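# Push the wheeled drawer pedestal fully under the desk

## Task

Push the rolling drawer pedestal completely beneath the desk so that no part of it extends beyond the desk's front or sides. Its drawer fronts must face the room and line up parallel with the desk's front edge. The pedestal must stay upright and not tipped, or the task fails. It also has to remain in place by itself; a position held only by the robot at the end does not count.

## Robot and tools

Robot: a two-wheeled differential base with a column, a tilting head and two six-joint arms (left_ and right_), each ending in a parallel gripper. Folded, it measures 0.73 m long, 0.62 m wide and 1.88 m tall, with its front 0.40 m ahead of the column. The base cannot move sideways. The hands reach at best about 1 m from the shoulder and no lower than about 0.47 m above the floor, so they never touch the floor. Low objects such as the pedestal are usually moved by pushing with the base or a lowered hand.

Frames: the base frame sits on the floor midway between the drive wheels, under the column, with x forward, y to the left and z up. left_hand and right_hand are reported in this frame; each is the point where the fingers meet, and the fingertips extend 8 mm past it. The hand's z axis points along the fingers and its y axis along the opening. The odometry frame is the base frame as it stood at the scene's start. base_odometry counts wheel rotation only, so slipping looks like travel. Headings run from -3.142 to 3.142 and are positive to the left.

execute_actions: its argument "actions" is a list holding exactly one action, or none; an empty list just reports state and images. An action may contain "base", "joints", or both, plus optional "speeds". Base and joint motions start together. "base" carries exactly one relative command, an offset from where the base last reported itself: {"translate_m": d} drives straight d metres, forward positive, range -3 to 3; or {"rotate_rad": d} spins in place d radians, counter-clockwise seen from above (left) positive, range -3.2 to 3.2. "joints" is a dictionary of absolute joint targets keyed by name: head_tilt_rad (-0.61 to 1.308, 0 level, positive looks down); for each arm joint1_rad -2.879 to 2.879, joint2_rad 0 to 3.141, joint3_rad 0 to 3.019, joint4_rad -1.692 to 1.57, joint5_rad -1.57 to 1.57 (hand swings right when positive), joint6_rad -2.094 to 2.094 (hand roll, clockwise from behind when positive), all in radians; gripper_m 0 (closed) to 0.093 metres of fingertip separation. "speeds" caps top speed for this action only: translate_m 0.05 to 0.8 m/s, rotate_rad 0.1 to 1 rad/s; defaults are the maxima. A base move that would need more than 8.667 s is refused, as is any call with an unknown key or out-of-range number; then nothing moves. "cameras" picks images: cam_head_left, cam_head_right, cam_left_wrist, cam_right_wrist, nav_camera, or "all"; omitted or null gives all, [] gives none. The "pictures" line lists the image order. Joints left out of an action may still be driving toward older targets.

Arm geometry: with joint1 at -1.57 (left) or 1.57 (right) and joints 5 and 6 at 0, the arm lies in a forward vertical plane 0.23 m beside the column. Let a = j2 - 0.35, b = 1.05 + j2 - j3, c = b - j4. The hand point is then about 0.12 + 0.39 sin a + 0.38 cos b + 0.25 cos c m ahead and 1.46 + 0.39 cos a - 0.38 sin b - 0.25 sin c m up; c = 1.57 means fingers straight down. Real hands sit up to about 5 cm lower and nearer than this. Small target changes (under about 0.03 rad, or 0.08 for joints 2 and 3) may not move a joint at all. "speeds" does not slow arms; to touch gently, step about 0.05 rad per call from your last target.

Results: base_status and joint_status tell how each motion ended. "done" for the base only means the wheels turned the commanded amount. "off_target" means stopped short and may still push. "contact_stop" (base only) means a wheel stalled against something; back off 0.05 m before retrying or turning. "time_out" means the limit was hit. "joint command not followed" with a "cause:" line means a safety check blocked arm targets for nearing the other arm, the body, or a room object; move the offending joints back at least 0.05 rad or drive away. on_its_own reports uncommanded behaviour; "held at" is the held target. turned_by_wheels versus turned_by_imu differing by more than about 4% and at least 0.05 rad signals a collision or slip, and the heading is off by that gap. base_tilt gives forward and right lean in degrees; a forward drop of 0.5 degrees or more during a move means the base is leaning back, so reverse 0.05 m. motor_effort lists left_wheel and right_wheel in percent (bracket = peak), positive pushing forward; it is noisy. wheel_motors_off = 1 means the drive shut off after about 3 s of hard pushing; it restarts after 2 s, and meanwhile the base does not hold position. Desk tops 0.30 to 1.20 m high can pass over the base and strike the column, making the wheels slip. A Motor temperatures line lists each arm's joints; MOTOR HOT warns from 85 °C, and at 100 °C that arm goes limp.

wait(seconds 0 to 10) lets the scene run without new commands and returns state and images. zoom_image(camera, region [x0, y0, x1, y1] pixels, at most 504 by 504) enlarges part of a camera's latest full image. read_manual returns only licence texts. finished_scene(scene) ends the current scene irreversibly; pass its number.

Avoid: shoving the pedestal so hard or fast that it tips or runs out the far side, ramming furniture, long stalled pushes, arms pressing on or striking each other, and leaving the robot holding the pedestal in place at the end. Back the robot clear before finishing.

Each tool is called after "Emit:" as name(argument=value, ...) on one line, values as JSON.

## Session

Emit:
execute_actions(actions=[])

Scene clock: 0.00 s.
Motor temperatures (°C, as the motors report them): left_arm=[20 20 21 21 18 18] | right_arm=[18 20 22 19 21 20]
base_odometry: x=+0.000 y=+0.000 heading=+0.000 (m, m, rad; odometry frame)
turned_by_wheels: +0.000 (rad since the last result)
turned_by_imu: +0.000 (rad since the last result)
base_tilt: forward=-0.2 right=-0.1 (deg)
base_status: not commanded
joint_positions: head_tilt_rad=+0.883 left_joint1_rad=-1.581 left_joint2_rad=+0.857 left_joint3_rad=+0.417 left_joint4_rad=-0.931 left_joint5_rad=-0.033 left_joint6_rad=-0.074 left_gripper_m=+0.094 right_joint1_rad=+1.568 right_joint2_rad=+0.886 right_joint3_rad=+0.432 right_joint4_rad=-0.913 right_joint5_rad=+0.015 right_joint6_rad=-0.022 right_gripper_m=+0.094
joint_status: not commanded
wheel_motors_off: 0
motor_effort: left_wheel=+2 right_wheel=+2 (%)
left_hand: x=+0.1596 y=+0.2279 z=+1.2487 quat_wxyz=(+0.410, +0.023, -0.911, -0.027) (m; base frame)
right_hand: x=+0.1647 y=-0.2286 z=+1.2419 quat_wxyz=(+0.409, +0.012, -0.912, +0.003) (m; base frame)
pictures: cam_head_left, cam_head_right, cam_left_wrist, cam_right_wrist, nav_camera
Images, in order (width x height): cam_head_left 504x504, cam_head_right 504x504, cam_left_wrist 616x616, cam_right_wrist 616x616, nav_camera 504x504.

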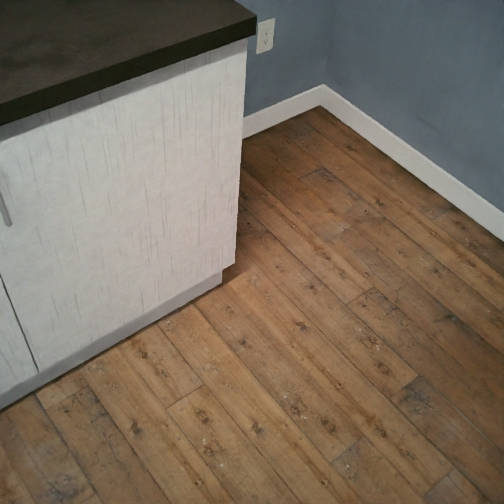

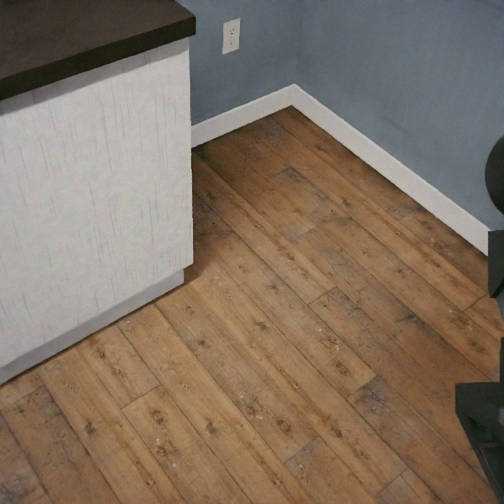

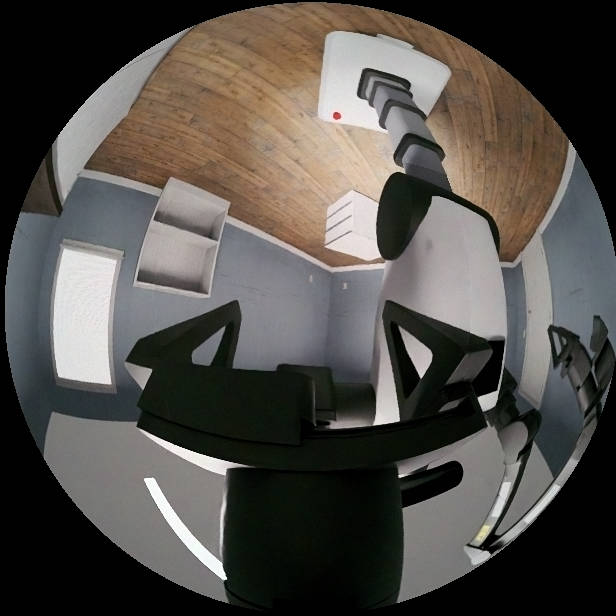

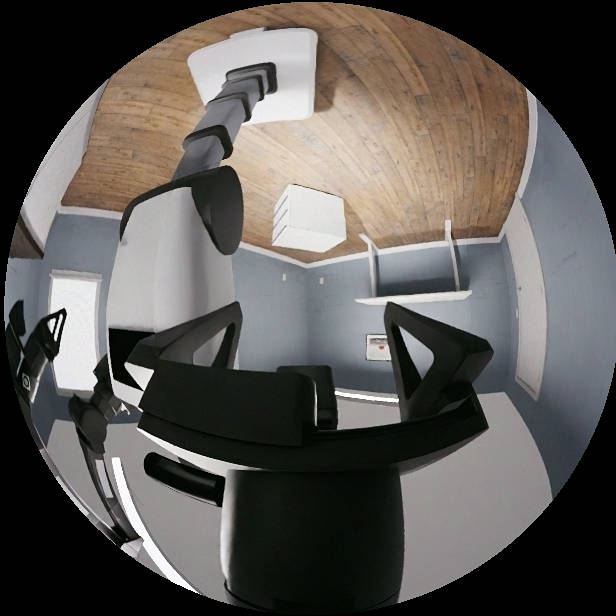

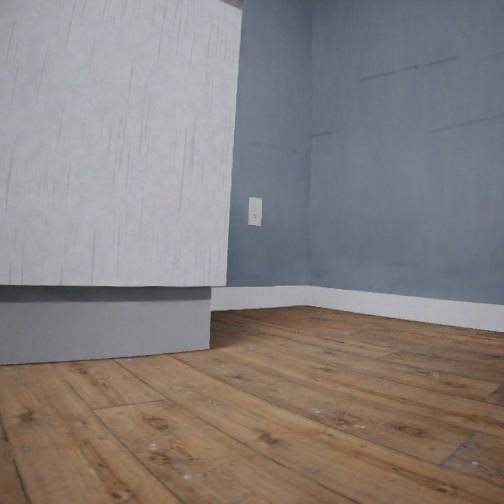

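Emit:
execute_actions(actions=[{"base":{"rotate_rad":-2.85},"joints":{"head_tilt_rad":0.55}}], cameras=["cam_head_left","cam_head_right","nav_camera"])

Scene clock: 8.97 s.
Motor temperatures (°C, as the motors report them): left_arm=[20 20 21 21 18 18] | right_arm=[18 20 22 19 21 20]
base_odometry: x=+0.000 y=+0.000 heading=-2.848 (m, m, rad; odometry frame)
turned_by_wheels: -2.848 (rad since the last result)
turned_by_imu: -2.866 (rad since the last result)
base_tilt: forward=-0.1 right=+0.0 (deg)
base_status: done
joint_positions: head_tilt_rad=+0.568 left_joint1_rad=-1.581 left_joint2_rad=+0.857 left_joint3_rad=+0.417 left_joint4_rad=-0.931 left_joint5_rad=-0.033 left_joint6_rad=-0.074 left_gripper_m=+0.094 right_joint1_rad=+1.568 right_joint2_rad=+0.886 right_joint3_rad=+0.432 right_joint4_rad=-0.913 right_joint5_rad=+0.015 right_joint6_rad=-0.022 right_gripper_m=+0.094
joint_status: all done
wheel_motors_off: 0
motor_effort: left_wheel=+9(37) right_wheel=-8(67) (%)
left_hand: x=+0.1596 y=+0.2279 z=+1.2487 quat_wxyz=(+0.410, +0.023, -0.911, -0.027) (m; base frame)
right_hand: x=+0.1647 y=-0.2286 z=+1.2419 quat_wxyz=(+0.409, +0.012, -0.912, +0.003) (m; base frame)
pictures: cam_head_left, cam_head_right, nav_camera
camera_calibration (this result's frames):
cam_head_left: T_world_to_cam=[[-0.0127323, -0.997623, 0.0677239, -0.0398004], [-0.509143, -0.0518236, -0.85912, 1.35671], [0.860588, -0.0454197, -0.507273, 0.675826], [0, 0, 0, 1]] pos_world=[0.108643, 0.0612994, 1.5111]
cam_head_right: T_world_to_cam=[[-0.0256256, -0.997779, 0.061482, -0.148151], [-0.52095, -0.0391624, -0.852688, 1.34417], [0.853203, -0.0538797, -0.518789, 0.689745], [0, 0, 0, 1]] pos_world=[0.107954, -0.0580183, 1.5131]
Images, in order (width x height): cam_head_left 504x504, cam_head_right 504x504, nav_camera 504x504.

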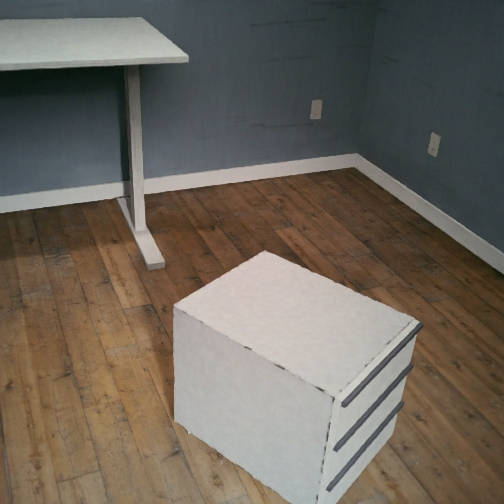

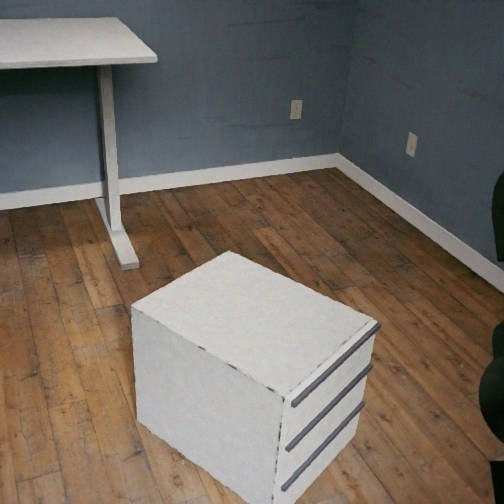

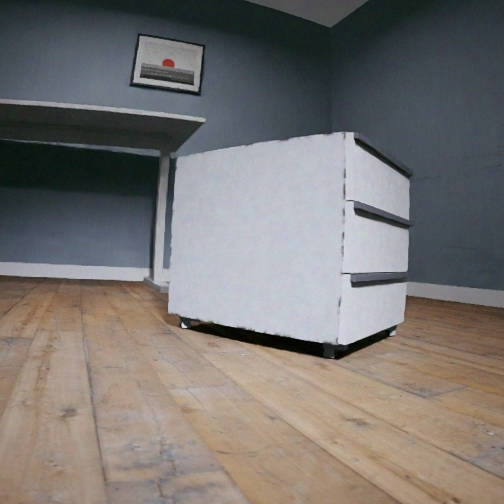

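Emit:
execute_actions(actions=[{"base":{"rotate_rad":-0.712}}], cameras=["nav_camera"])

Emit:
execute_actions(actions=[{"base":{"translate_m":1.255}}], cameras=[])

Emit:
execute_actions(actions=[{"base":{"rotate_rad":1.6},"joints":{"head_tilt_rad":0.85}}], cameras=["cam_head_left","cam_head_right","nav_camera"])

Scene clock: 42.30 s.
Motor temperatures (°C, as the motors report them): left_arm=[20 20 21 21 18 18] | right_arm=[18 20 22 19 21 20]
base_odometry: x=+0.000 y=+0.000 heading=+2.725 (m, m, rad; odometry frame)
turned_by_wheels: -0.710 (rad since the last result)
turned_by_imu: -0.714 (rad since the last result)
base_tilt: forward=-0.1 right=-0.1 (deg)
base_status: done
joint_positions: head_tilt_rad=+0.568 left_joint1_rad=-1.581 left_joint2_rad=+0.857 left_joint3_rad=+0.417 left_joint4_rad=-0.931 left_joint5_rad=-0.033 left_joint6_rad=-0.074 left_gripper_m=+0.094 right_joint1_rad=+1.568 right_joint2_rad=+0.886 right_joint3_rad=+0.432 right_joint4_rad=-0.913 right_joint5_rad=+0.015 right_joint6_rad=-0.022 right_gripper_m=+0.094
joint_status: not commanded
wheel_motors_off: 0
motor_effort: left_wheel=+10(37) right_wheel=-8(34) (%)
left_hand: x=+0.1596 y=+0.2279 z=+1.2487 quat_wxyz=(+0.410, +0.023, -0.911, -0.027) (m; base frame)
right_hand: x=+0.1647 y=-0.2286 z=+1.2419 quat_wxyz=(+0.409, +0.012, -0.912, +0.003) (m; base frame)
pictures: nav_camera
Images, in order (width x height): nav_camera 504x504.

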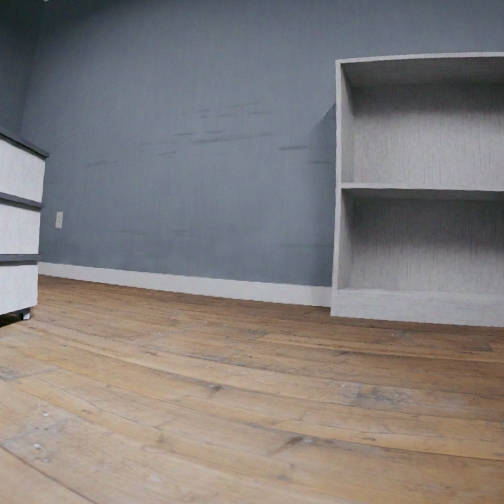

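Scene clock: 45.93 s.
Motor temperatures (°C, as the motors report them): left_arm=[20 20 21 21 18 18] | right_arm=[18 20 22 19 21 20]
base_odometry: x=-1.147 y=+0.508 heading=+2.724 (m, m, rad; odometry frame)
turned_by_wheels: -0.001 (rad since the last result)
turned_by_imu: +0.002 (rad since the last result)
base_tilt: forward=-0.2 right=-0.2 (deg)
base_status: done
joint_positions: head_tilt_rad=+0.567 left_joint1_rad=-1.581 left_joint2_rad=+0.857 left_joint3_rad=+0.417 left_joint4_rad=-0.931 left_joint5_rad=-0.033 left_joint6_rad=-0.074 left_gripper_m=+0.094 right_joint1_rad=+1.568 right_joint2_rad=+0.886 right_joint3_rad=+0.432 right_joint4_rad=-0.913 right_joint5_rad=+0.015 right_joint6_rad=-0.022 right_gripper_m=+0.094
joint_status: not commanded
wheel_motors_off: 0
motor_effort: left_wheel=-3(82) right_wheel=+2(75) (%)
left_hand: x=+0.1596 y=+0.2279 z=+1.2487 quat_wxyz=(+0.410, +0.023, -0.911, -0.027) (m; base frame)
right_hand: x=+0.1645 y=-0.2286 z=+1.2420 quat_wxyz=(+0.410, +0.012, -0.912, +0.003) (m; base frame)
pictures: none
No camera images: the call's "cameras" was empty. Leave "cameras" out to get every camera's image.

Scene clock: 49.20 s.
Motor temperatures (°C, as the motors report them): left_arm=[20 20 21 21 18 18] | right_arm=[18 20 22 19 21 20]
base_odometry: x=-1.147 y=+0.509 heading=-1.961 (m, m, rad; odometry frame)
turned_by_wheels: +1.598 (rad since the last result)
turned_by_imu: +1.609 (rad since the last result)
base_tilt: forward=-0.1 right=-0.1 (deg)
base_status: done
joint_positions: head_tilt_rad=+0.851 left_joint1_rad=-1.581 left_joint2_rad=+0.857 left_joint3_rad=+0.417 left_joint4_rad=-0.931 left_joint5_rad=-0.033 left_joint6_rad=-0.074 left_gripper_m=+0.094 right_joint1_rad=+1.568 right_joint2_rad=+0.886 right_joint3_rad=+0.432 right_joint4_rad=-0.913 right_joint5_rad=+0.015 right_joint6_rad=-0.022 right_gripper_m=+0.094
joint_status: all done
wheel_motors_off: 0
motor_effort: left_wheel=-10(82) right_wheel=+9(48) (%)
left_hand: x=+0.1596 y=+0.2279 z=+1.2487 quat_wxyz=(+0.410, +0.023, -0.911, -0.027) (m; base frame)
right_hand: x=+0.1645 y=-0.2286 z=+1.2420 quat_wxyz=(+0.410, +0.012, -0.912, +0.003) (m; base frame)
pictures: cam_head_left, cam_head_right, nav_camera
camera_calibration (this result's frames):
cam_head_left: T_world_to_cam=[[0.00671403, -0.997623, 0.0685825, -0.042095], [-0.729076, -0.0518236, -0.682468, 1.09566], [0.6844, -0.0454197, -0.72769, 1.02408], [0, 0, 0, 1]] pos_world=[0.0982209, 0.0612994, 1.49585]
cam_head_right: T_world_to_cam=[[-0.00741036, -0.997779, 0.0661951, -0.15632], [-0.738613, -0.0391624, -0.672992, 1.07832], [0.674089, -0.0538797, -0.736682, 1.03426], [0, 0, 0, 1]] pos_world=[0.0981183, -0.0580183, 1.49796]
Images, in order (width x height): cam_head_left 504x504, cam_head_right 504x504, nav_camera 504x504.

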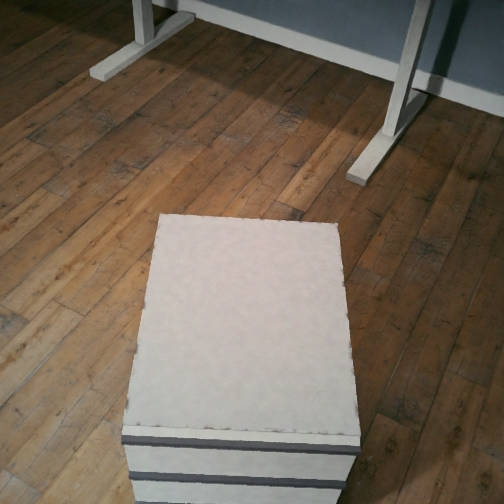

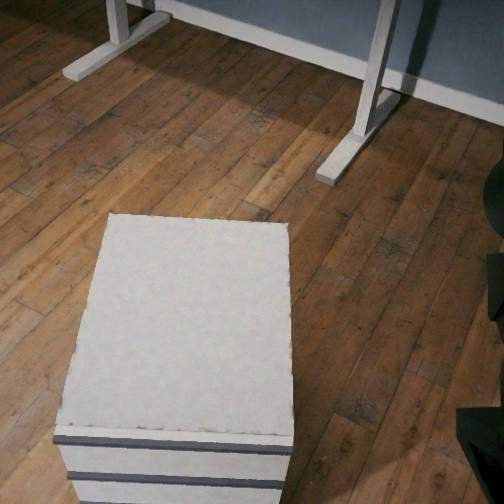

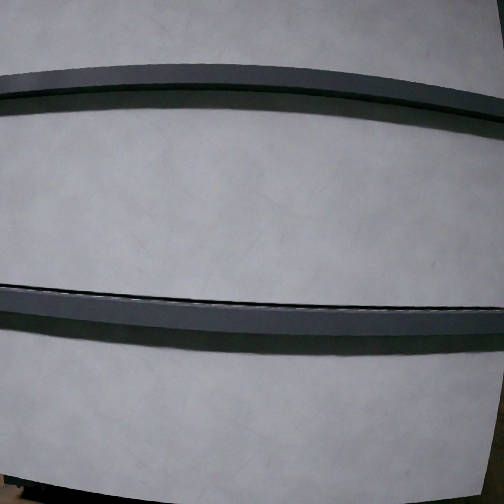

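Emit:
execute_actions(actions=[{"base":{"translate_m":1.1},"speeds":{"translate_m":0.2}}], cameras=["cam_head_left","cam_head_right","nav_camera"])

Scene clock: 60.53 s.
Motor temperatures (°C, as the motors report them): left_arm=[20 20 21 21 18 18] | right_arm=[18 20 22 19 21 20]
base_odometry: x=-1.566 y=-0.509 heading=-1.963 (m, m, rad; odometry frame)
turned_by_wheels: -0.002 (rad since the last result)
turned_by_imu: +0.002 (rad since the last result)
base_tilt: forward=-0.1 right=+0.0 (deg)
base_status: done
joint_positions: head_tilt_rad=+0.854 left_joint1_rad=-1.581 left_joint2_rad=+0.854 left_joint3_rad=+0.417 left_joint4_rad=-0.931 left_joint5_rad=-0.033 left_joint6_rad=-0.074 left_gripper_m=+0.094 right_joint1_rad=+1.568 right_joint2_rad=+0.884 right_joint3_rad=+0.431 right_joint4_rad=-0.914 right_joint5_rad=+0.015 right_joint6_rad=-0.022 right_gripper_m=+0.094
joint_status: not commanded
wheel_motors_off: 0
motor_effort: left_wheel=-1(72) right_wheel=+2(75) (%)
left_hand: x=+0.1601 y=+0.2279 z=+1.2488 quat_wxyz=(+0.409, +0.023, -0.912, -0.027) (m; base frame)
right_hand: x=+0.1648 y=-0.2286 z=+1.2422 quat_wxyz=(+0.409, +0.012, -0.913, +0.003) (m; base frame)
pictures: cam_head_left, cam_head_right, nav_camera
camera_calibration (this result's frames):
cam_head_left: T_world_to_cam=[[0.00691635, -0.997623, 0.0685624, -0.0420741], [-0.731086, -0.0518236, -0.680314, 1.09244], [0.68225, -0.0454197, -0.729706, 1.02729], [0, 0, 0, 1]] pos_world=[0.0980904, 0.0612994, 1.49571]
cam_head_right: T_world_to_cam=[[-0.00721503, -0.997779, 0.0662167, -0.156363], [-0.740595, -0.0391624, -0.670809, 1.07505], [0.671913, -0.0538797, -0.738668, 1.03742], [0, 0, 0, 1]] pos_world=[0.097994, -0.0580183, 1.49782]
Images, in order (width x height): cam_head_left 504x504, cam_head_right 504x504, nav_camera 504x504.

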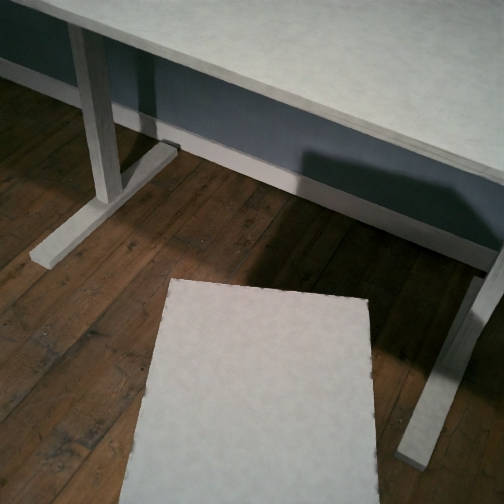

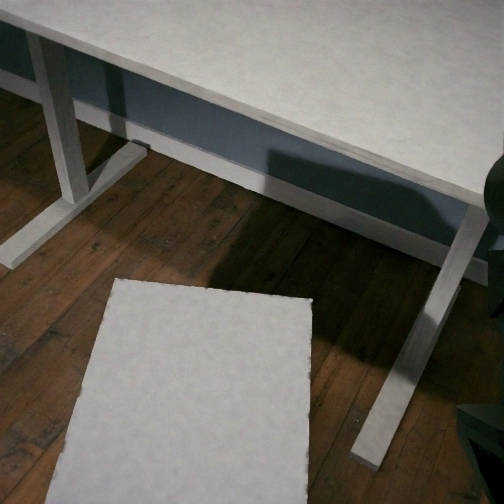

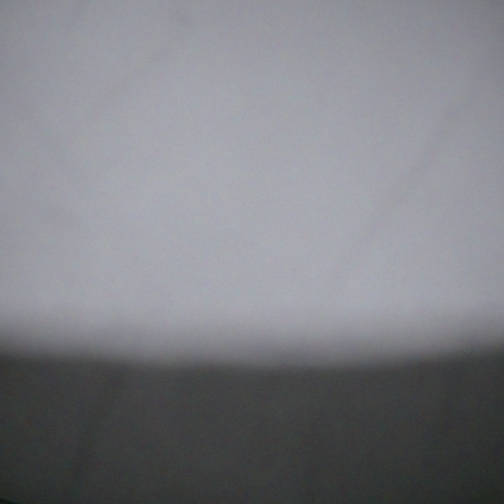

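Emit:
execute_actions(actions=[{"base":{"translate_m":0.4},"speeds":{"translate_m":0.2}}], cameras=["cam_head_left"])

Emit:
execute_actions(actions=[{"base":{"translate_m":-0.42}}], cameras=["cam_head_left"])

Emit:
execute_actions(actions=[{"base":{"rotate_rad":1.07}}], cameras=[])

Emit:
execute_actions(actions=[{"base":{"translate_m":0.52}}], cameras=[])

Emit:
execute_actions(actions=[{"base":{"rotate_rad":-1.565}}], cameras=["cam_head_left","cam_head_right","nav_camera"])

Scene clock: 85.23 s.
Motor temperatures (°C, as the motors report them): left_arm=[20 20 21 21 18 18] | right_arm=[18 21 22 19 21 20]
base_odometry: x=-1.719 y=-0.878 heading=-1.965 (m, m, rad; odometry frame)
turned_by_wheels: -0.002 (rad since the last result)
turned_by_imu: +0.000 (rad since the last result)
base_tilt: forward=+0.0 right=+0.1 (deg)
base_status: done
joint_positions: head_tilt_rad=+0.854 left_joint1_rad=-1.581 left_joint2_rad=+0.854 left_joint3_rad=+0.418 left_joint4_rad=-0.931 left_joint5_rad=-0.033 left_joint6_rad=-0.074 left_gripper_m=+0.094 right_joint1_rad=+1.568 right_joint2_rad=+0.884 right_joint3_rad=+0.433 right_joint4_rad=-0.914 right_joint5_rad=+0.015 right_joint6_rad=-0.022 right_gripper_m=+0.094
joint_status: not commanded
wheel_motors_off: 0
motor_effort: left_wheel=-3(61) right_wheel=+2(72) (%)
left_hand: x=+0.1607 y=+0.2279 z=+1.2486 quat_wxyz=(+0.409, +0.023, -0.912, -0.027) (m; base frame)
right_hand: x=+0.1656 y=-0.2286 z=+1.2420 quat_wxyz=(+0.408, +0.012, -0.913, +0.003) (m; base frame)
pictures: cam_head_left
camera_calibration (this result's frames):
cam_head_left: T_world_to_cam=[[0.00691636, -0.997623, 0.0685624, -0.0420741], [-0.731086, -0.0518236, -0.680314, 1.09244], [0.68225, -0.0454197, -0.729707, 1.02729], [0, 0, 0, 1]] pos_world=[0.0980904, 0.0612994, 1.49571]
Images, in order (width x height): cam_head_left 504x504.

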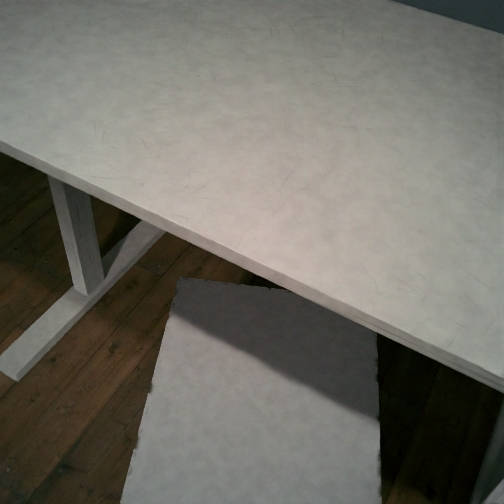

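Scene clock: 87.63 s.
Motor temperatures (°C, as the motors report them): left_arm=[20 20 21 21 18 18] | right_arm=[18 21 22 19 21 20]
base_odometry: x=-1.558 y=-0.490 heading=-1.967 (m, m, rad; odometry frame)
turned_by_wheels: -0.003 (rad since the last result)
turned_by_imu: -0.003 (rad since the last result)
base_tilt: forward=-0.1 right=-0.1 (deg)
base_status: done
joint_positions: head_tilt_rad=+0.854 left_joint1_rad=-1.581 left_joint2_rad=+0.853 left_joint3_rad=+0.414 left_joint4_rad=-0.931 left_joint5_rad=-0.033 left_joint6_rad=-0.074 left_gripper_m=+0.094 right_joint1_rad=+1.568 right_joint2_rad=+0.882 right_joint3_rad=+0.428 right_joint4_rad=-0.914 right_joint5_rad=+0.015 right_joint6_rad=-0.022 right_gripper_m=+0.094
joint_status: not commanded
wheel_motors_off: 0
motor_effort: left_wheel=-2(42) right_wheel=+3(71) (%)
left_hand: x=+0.1586 y=+0.2279 z=+1.2493 quat_wxyz=(+0.410, +0.023, -0.911, -0.027) (m; base frame)
right_hand: x=+0.1629 y=-0.2286 z=+1.2428 quat_wxyz=(+0.410, +0.012, -0.912, +0.003) (m; base frame)
pictures: cam_head_left
camera_calibration (this result's frames):
cam_head_left: T_world_to_cam=[[0.00691636, -0.997623, 0.0685624, -0.0420741], [-0.731086, -0.0518236, -0.680314, 1.09244], [0.68225, -0.0454197, -0.729707, 1.02729], [0, 0, 0, 1]] pos_world=[0.0980904, 0.0612994, 1.49571]
Images, in order (width x height): cam_head_left 504x504.

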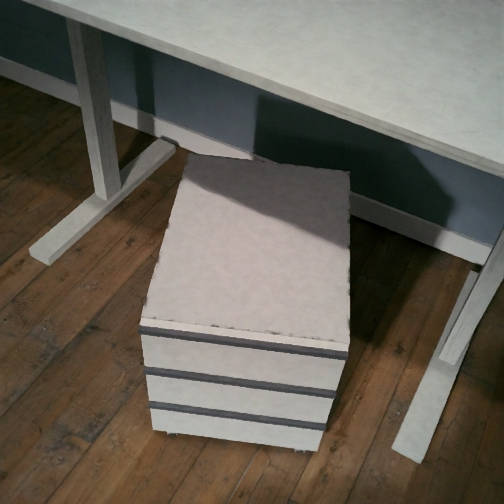

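Scene clock: 90.40 s.
Motor temperatures (°C, as the motors report them): left_arm=[20 20 21 21 18 18] | right_arm=[18 21 22 19 21 20]
base_odometry: x=-1.558 y=-0.490 heading=-0.899 (m, m, rad; odometry frame)
turned_by_wheels: +1.068 (rad since the last result)
turned_by_imu: +1.073 (rad since the last result)
base_tilt: forward=-0.2 right=+0.0 (deg)
base_status: done
joint_positions: head_tilt_rad=+0.854 left_joint1_rad=-1.581 left_joint2_rad=+0.853 left_joint3_rad=+0.414 left_joint4_rad=-0.931 left_joint5_rad=-0.033 left_joint6_rad=-0.074 left_gripper_m=+0.094 right_joint1_rad=+1.568 right_joint2_rad=+0.882 right_joint3_rad=+0.428 right_joint4_rad=-0.914 right_joint5_rad=+0.015 right_joint6_rad=-0.022 right_gripper_m=+0.094
joint_status: not commanded
wheel_motors_off: 0
motor_effort: left_wheel=-9(68) right_wheel=+9(76) (%)
left_hand: x=+0.1586 y=+0.2279 z=+1.2493 quat_wxyz=(+0.410, +0.023, -0.911, -0.027) (m; base frame)
right_hand: x=+0.1629 y=-0.2286 z=+1.2428 quat_wxyz=(+0.410, +0.012, -0.912, +0.003) (m; base frame)
pictures: none
No camera images: the call's "cameras" was empty. Leave "cameras" out to get every camera's image.

Scene clock: 92.80 s.
Motor temperatures (°C, as the motors report them): left_arm=[20 20 21 21 18 18] | right_arm=[18 21 22 19 21 20]
base_odometry: x=-1.234 y=-0.897 heading=-0.899 (m, m, rad; odometry frame)
turned_by_wheels: +0.000 (rad since the last result)
turned_by_imu: +0.001 (rad since the last result)
base_tilt: forward=-0.2 right=+0.0 (deg)
base_status: done
joint_positions: head_tilt_rad=+0.854 left_joint1_rad=-1.581 left_joint2_rad=+0.854 left_joint3_rad=+0.417 left_joint4_rad=-0.931 left_joint5_rad=-0.033 left_joint6_rad=-0.074 left_gripper_m=+0.094 right_joint1_rad=+1.568 right_joint2_rad=+0.883 right_joint3_rad=+0.432 right_joint4_rad=-0.914 right_joint5_rad=+0.015 right_joint6_rad=-0.022 right_gripper_m=+0.094
joint_status: not commanded
wheel_motors_off: 0
motor_effort: left_wheel=-1(84) right_wheel=+1(75) (%)
left_hand: x=+0.1605 y=+0.2279 z=+1.2487 quat_wxyz=(+0.409, +0.023, -0.912, -0.027) (m; base frame)
right_hand: x=+0.1653 y=-0.2286 z=+1.2421 quat_wxyz=(+0.408, +0.012, -0.913, +0.003) (m; base frame)
pictures: none
No camera images: the call's "cameras" was empty. Leave "cameras" out to get every camera's image.

Scene clock: 96.03 s.
Motor temperatures (°C, as the motors report them): left_arm=[20 20 21 21 18 18] | right_arm=[18 21 22 19 21 20]
base_odometry: x=-1.234 y=-0.897 heading=-2.462 (m, m, rad; odometry frame)
turned_by_wheels: -1.563 (rad since the last result)
turned_by_imu: -1.572 (rad since the last result)
base_tilt: forward=-0.4 right=-0.1 (deg)
base_status: done
joint_positions: head_tilt_rad=+0.854 left_joint1_rad=-1.581 left_joint2_rad=+0.854 left_joint3_rad=+0.417 left_joint4_rad=-0.931 left_joint5_rad=-0.033 left_joint6_rad=-0.074 left_gripper_m=+0.094 right_joint1_rad=+1.568 right_joint2_rad=+0.883 right_joint3_rad=+0.432 right_joint4_rad=-0.914 right_joint5_rad=+0.015 right_joint6_rad=-0.022 right_gripper_m=+0.094
joint_status: not commanded
wheel_motors_off: 0
motor_effort: left_wheel=+11(49) right_wheel=-8(75) (%)
left_hand: x=+0.1605 y=+0.2279 z=+1.2487 quat_wxyz=(+0.409, +0.023, -0.912, -0.027) (m; base frame)
right_hand: x=+0.1653 y=-0.2286 z=+1.2421 quat_wxyz=(+0.408, +0.012, -0.913, +0.003) (m; base frame)
pictures: cam_head_left, cam_head_right, nav_camera
camera_calibration (this result's frames):
cam_head_left: T_world_to_cam=[[0.00691634, -0.997623, 0.0685624, -0.0420741], [-0.731086, -0.0518236, -0.680314, 1.09244], [0.68225, -0.0454197, -0.729706, 1.02729], [0, 0, 0, 1]] pos_world=[0.0980905, 0.0612994, 1.49571]
cam_head_right: T_world_to_cam=[[-0.00721503, -0.997779, 0.0662167, -0.156363], [-0.740595, -0.0391624, -0.670809, 1.07505], [0.671913, -0.0538797, -0.738668, 1.03742], [0, 0, 0, 1]] pos_world=[0.097994, -0.0580183, 1.49782]
Images, in order (width x height): cam_head_left 504x504, cam_head_right 504x504, nav_camera 504x504.

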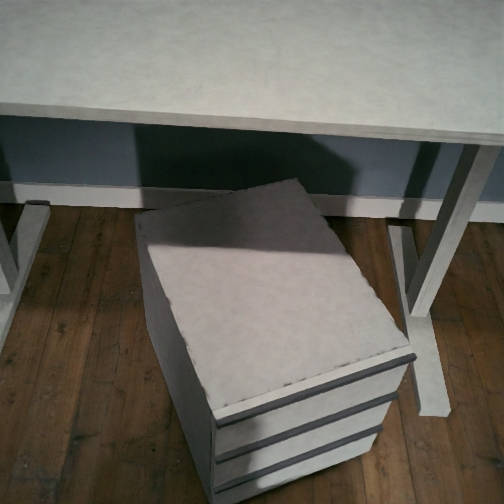

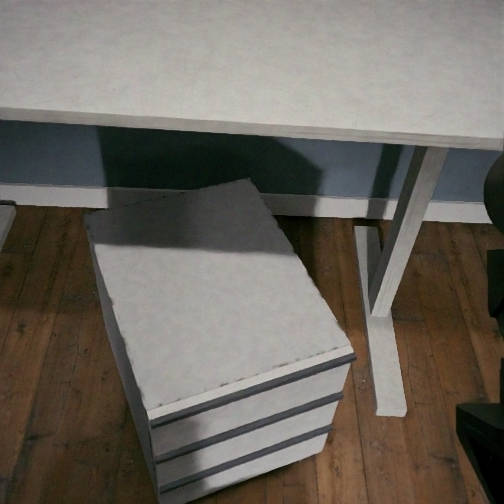

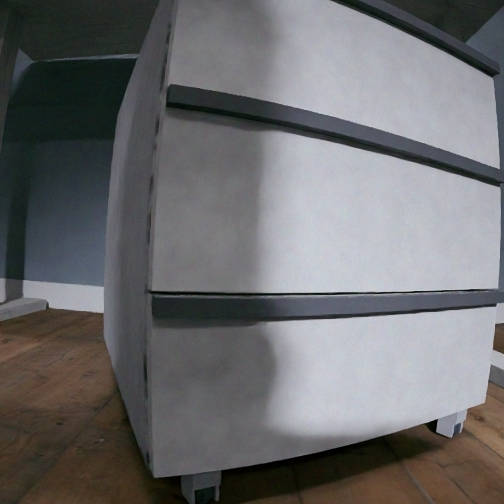

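Emit:
execute_actions(actions=[{"base":{"translate_m":0.55},"speeds":{"translate_m":0.15},"joints":{"head_tilt_rad":1.15}}], cameras=["cam_head_left","cam_head_right","nav_camera"])

Scene clock: 110.10 s.
Motor temperatures (°C, as the motors report them): left_arm=[20 20 21 21 18 18] | right_arm=[18 21 22 19 21 20]
base_odometry: x=-1.662 y=-1.243 heading=-2.461 (m, m, rad; odometry frame)
turned_by_wheels: +0.002 (rad since the last result)
turned_by_imu: +0.004 (rad since the last result)
base_tilt: forward=-0.2 right=+0.0 (deg)
base_status: done
joint_positions: head_tilt_rad=+1.151 left_joint1_rad=-1.581 left_joint2_rad=+0.853 left_joint3_rad=+0.417 left_joint4_rad=-0.931 left_joint5_rad=-0.033 left_joint6_rad=-0.074 left_gripper_m=+0.094 right_joint1_rad=+1.568 right_joint2_rad=+0.883 right_joint3_rad=+0.433 right_joint4_rad=-0.914 right_joint5_rad=+0.015 right_joint6_rad=-0.022 right_gripper_m=+0.094
joint_status: all done
wheel_motors_off: 0
motor_effort: left_wheel=+0(82) right_wheel=-2(73) (%)
left_hand: x=+0.1606 y=+0.2279 z=+1.2488 quat_wxyz=(+0.408, +0.023, -0.912, -0.027) (m; base frame)
right_hand: x=+0.1655 y=-0.2286 z=+1.2420 quat_wxyz=(+0.408, +0.012, -0.913, +0.003) (m; base frame)
pictures: cam_head_left, cam_head_right, nav_camera
camera_calibration (this result's frames):
cam_head_left: T_world_to_cam=[[0.0266432, -0.997623, 0.0635514, -0.0353435], [-0.897931, -0.0518236, -0.437074, 0.726193], [0.439328, -0.0454197, -0.897178, 1.29734], [0, 0, 0, 1]] pos_world=[0.0830543, 0.0612994, 1.48359]
cam_head_right: T_world_to_cam=[[0.012443, -0.997779, 0.0654361, -0.156144], [-0.904249, -0.0391624, -0.425205, 0.705007], [0.426824, -0.0538797, -0.902728, 1.30233], [0, 0, 0, 1]] pos_world=[0.0835791, -0.0580183, 1.48564]
Images, in order (width x height): cam_head_left 504x504, cam_head_right 504x504, nav_camera 504x504.

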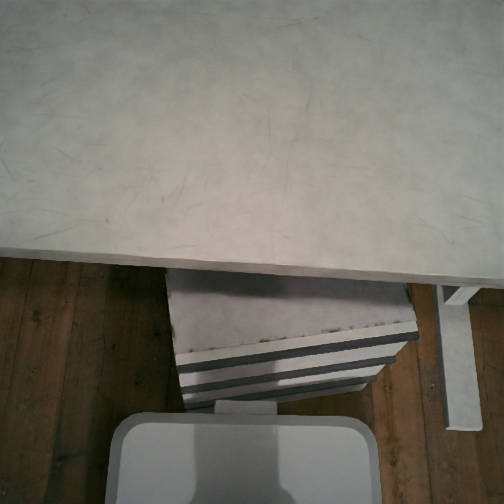

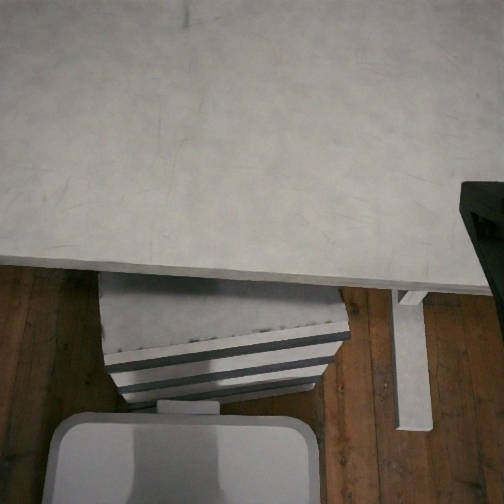

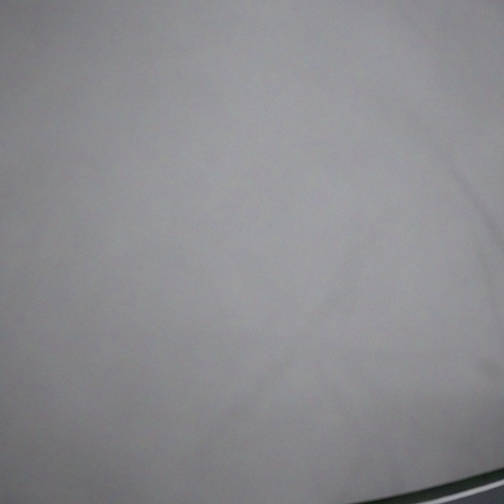

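Emit:
execute_actions(actions=[{"base":{"translate_m":0.12},"speeds":{"translate_m":0.08},"joints":{"head_tilt_rad":1.3}}], cameras=["cam_head_left","cam_head_right"])

Scene clock: 117.10 s.
Motor temperatures (°C, as the motors report them): left_arm=[20 20 21 21 18 18] | right_arm=[18 21 22 19 21 20]
base_odometry: x=-1.755 y=-1.318 heading=-2.460 (m, m, rad; odometry frame)
turned_by_wheels: +0.001 (rad since the last result)
turned_by_imu: +0.002 (rad since the last result)
base_tilt: forward=-0.3 right=+0.0 (deg)
base_status: done
joint_positions: head_tilt_rad=+1.297 left_joint1_rad=-1.581 left_joint2_rad=+0.853 left_joint3_rad=+0.419 left_joint4_rad=-0.931 left_joint5_rad=-0.033 left_joint6_rad=-0.074 left_gripper_m=+0.094 right_joint1_rad=+1.568 right_joint2_rad=+0.883 right_joint3_rad=+0.433 right_joint4_rad=-0.914 right_joint5_rad=+0.015 right_joint6_rad=-0.022 right_gripper_m=+0.094
joint_status: all done
wheel_motors_off: 0
motor_effort: left_wheel=+2(78) right_wheel=-2(49) (%)
left_hand: x=+0.1615 y=+0.2278 z=+1.2486 quat_wxyz=(+0.408, +0.023, -0.912, -0.027) (m; base frame)
right_hand: x=+0.1658 y=-0.2286 z=+1.2420 quat_wxyz=(+0.408, +0.012, -0.913, +0.003) (m; base frame)
pictures: cam_head_left, cam_head_right
camera_calibration (this result's frames):
cam_head_left: T_world_to_cam=[[0.035604, -0.997623, 0.059, -0.0287824], [-0.951957, -0.0518236, -0.301814, 0.520594], [0.304154, -0.0454197, -0.95154, 1.38782], [0, 0, 0, 1]] pos_world=[0.0744978, 0.0612994, 1.47938]
cam_head_right: T_world_to_cam=[[0.0218289, -0.997779, 0.0629302, -0.152754], [-0.956482, -0.0391624, -0.289153, 0.498097], [0.290975, -0.0538797, -0.955212, 1.38995], [0, 0, 0, 1]] pos_world=[0.0753149, -0.0580183, 1.48133]
Images, in order (width x height): cam_head_left 504x504, cam_head_right 504x504.

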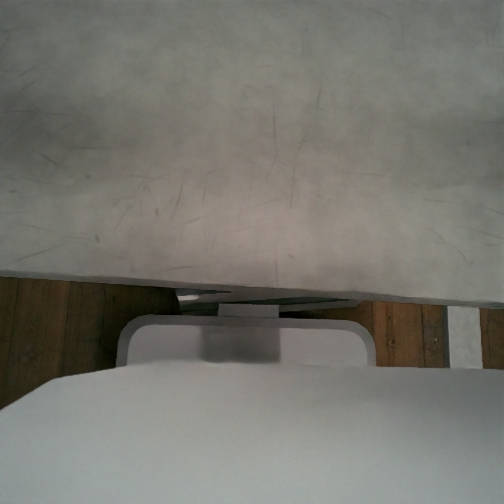

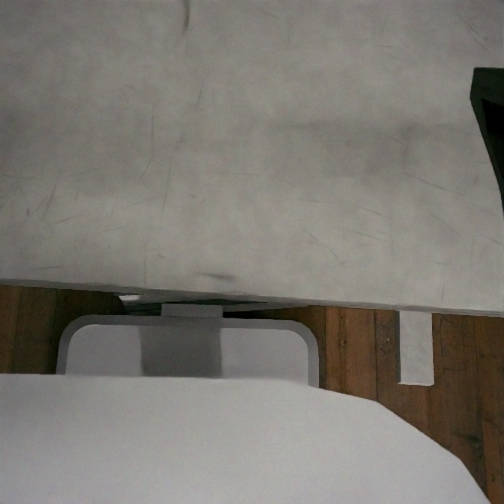

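Emit:
execute_actions(actions=[{"base":{"translate_m":0.08},"speeds":{"translate_m":0.06}}], cameras=[])

Emit:
execute_actions(actions=[{"base":{"translate_m":-0.6},"joints":{"head_tilt_rad":0.85}}], cameras=["cam_head_left","cam_head_right","nav_camera"])

Scene clock: 122.70 s.
Motor temperatures (°C, as the motors report them): left_arm=[20 20 21 22 18 18] | right_arm=[18 21 22 19 21 20]
base_odometry: x=-1.817 y=-1.369 heading=-2.459 (m, m, rad; odometry frame)
turned_by_wheels: +0.001 (rad since the last result)
turned_by_imu: +0.002 (rad since the last result)
base_tilt: forward=-0.2 right=+0.1 (deg)
base_status: done
joint_positions: head_tilt_rad=+1.298 left_joint1_rad=-1.581 left_joint2_rad=+0.853 left_joint3_rad=+0.417 left_joint4_rad=-0.931 left_joint5_rad=-0.033 left_joint6_rad=-0.074 left_gripper_m=+0.094 right_joint1_rad=+1.568 right_joint2_rad=+0.882 right_joint3_rad=+0.431 right_joint4_rad=-0.914 right_joint5_rad=+0.015 right_joint6_rad=-0.022 right_gripper_m=+0.094
joint_status: not commanded
wheel_motors_off: 0
motor_effort: left_wheel=+3(77) right_wheel=-2(49) (%)
left_hand: x=+0.1604 y=+0.2279 z=+1.2489 quat_wxyz=(+0.409, +0.023, -0.912, -0.027) (m; base frame)
right_hand: x=+0.1650 y=-0.2286 z=+1.2422 quat_wxyz=(+0.408, +0.012, -0.913, +0.003) (m; base frame)
pictures: none
No camera images: the call's "cameras" was empty. Leave "cameras" out to get every camera's image.

Scene clock: 125.23 s.
Motor temperatures (°C, as the motors report them): left_arm=[20 20 21 22 18 18] | right_arm=[18 21 22 19 21 20]
base_odometry: x=-1.352 y=-0.990 heading=-2.456 (m, m, rad; odometry frame)
turned_by_wheels: +0.003 (rad since the last result)
turned_by_imu: +0.002 (rad since the last result)
base_tilt: forward=-0.2 right=-0.1 (deg)
base_status: done
joint_positions: head_tilt_rad=+0.865 left_joint1_rad=-1.581 left_joint2_rad=+0.853 left_joint3_rad=+0.413 left_joint4_rad=-0.931 left_joint5_rad=-0.033 left_joint6_rad=-0.074 left_gripper_m=+0.094 right_joint1_rad=+1.568 right_joint2_rad=+0.882 right_joint3_rad=+0.429 right_joint4_rad=-0.914 right_joint5_rad=+0.015 right_joint6_rad=-0.022 right_gripper_m=+0.094
joint_status: all done
wheel_motors_off: 0
motor_effort: left_wheel=+3(83) right_wheel=-2(55) (%)
left_hand: x=+0.1586 y=+0.2279 z=+1.2494 quat_wxyz=(+0.410, +0.023, -0.911, -0.027) (m; base frame)
right_hand: x=+0.1638 y=-0.2286 z=+1.2426 quat_wxyz=(+0.409, +0.012, -0.912, +0.003) (m; base frame)
pictures: cam_head_left, cam_head_right, nav_camera
camera_calibration (this result's frames):
cam_head_left: T_world_to_cam=[[0.00763191, -0.997623, 0.0684865, -0.0419929], [-0.73815, -0.0518236, -0.672643, 1.08098], [0.674593, -0.0454197, -0.736791, 1.03858], [0, 0, 0, 1]] pos_world=[0.0976253, 0.0612994, 1.49521]
cam_head_right: T_world_to_cam=[[-0.00652319, -0.997779, 0.0662884, -0.156508], [-0.747559, -0.0391624, -0.663039, 1.06344], [0.664163, -0.0538797, -0.745644, 1.04855], [0, 0, 0, 1]] pos_world=[0.097551, -0.0580183, 1.49732]
Images, in order (width x height): cam_head_left 504x504, cam_head_right 504x504, nav_camera 504x504.

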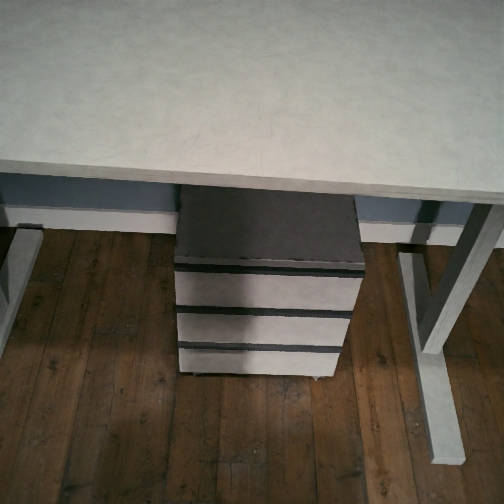

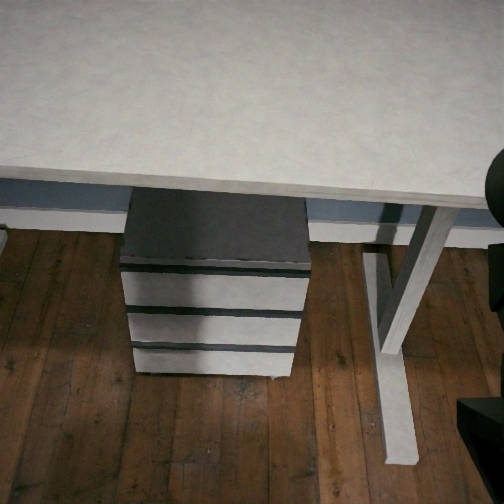

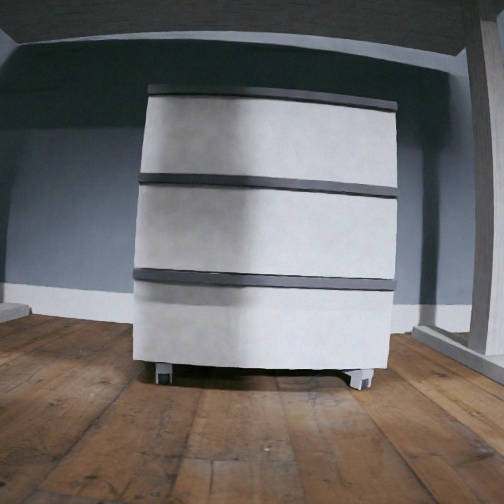

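Emit:
finished_scene(scene=1)

The scene is finished: the task was done.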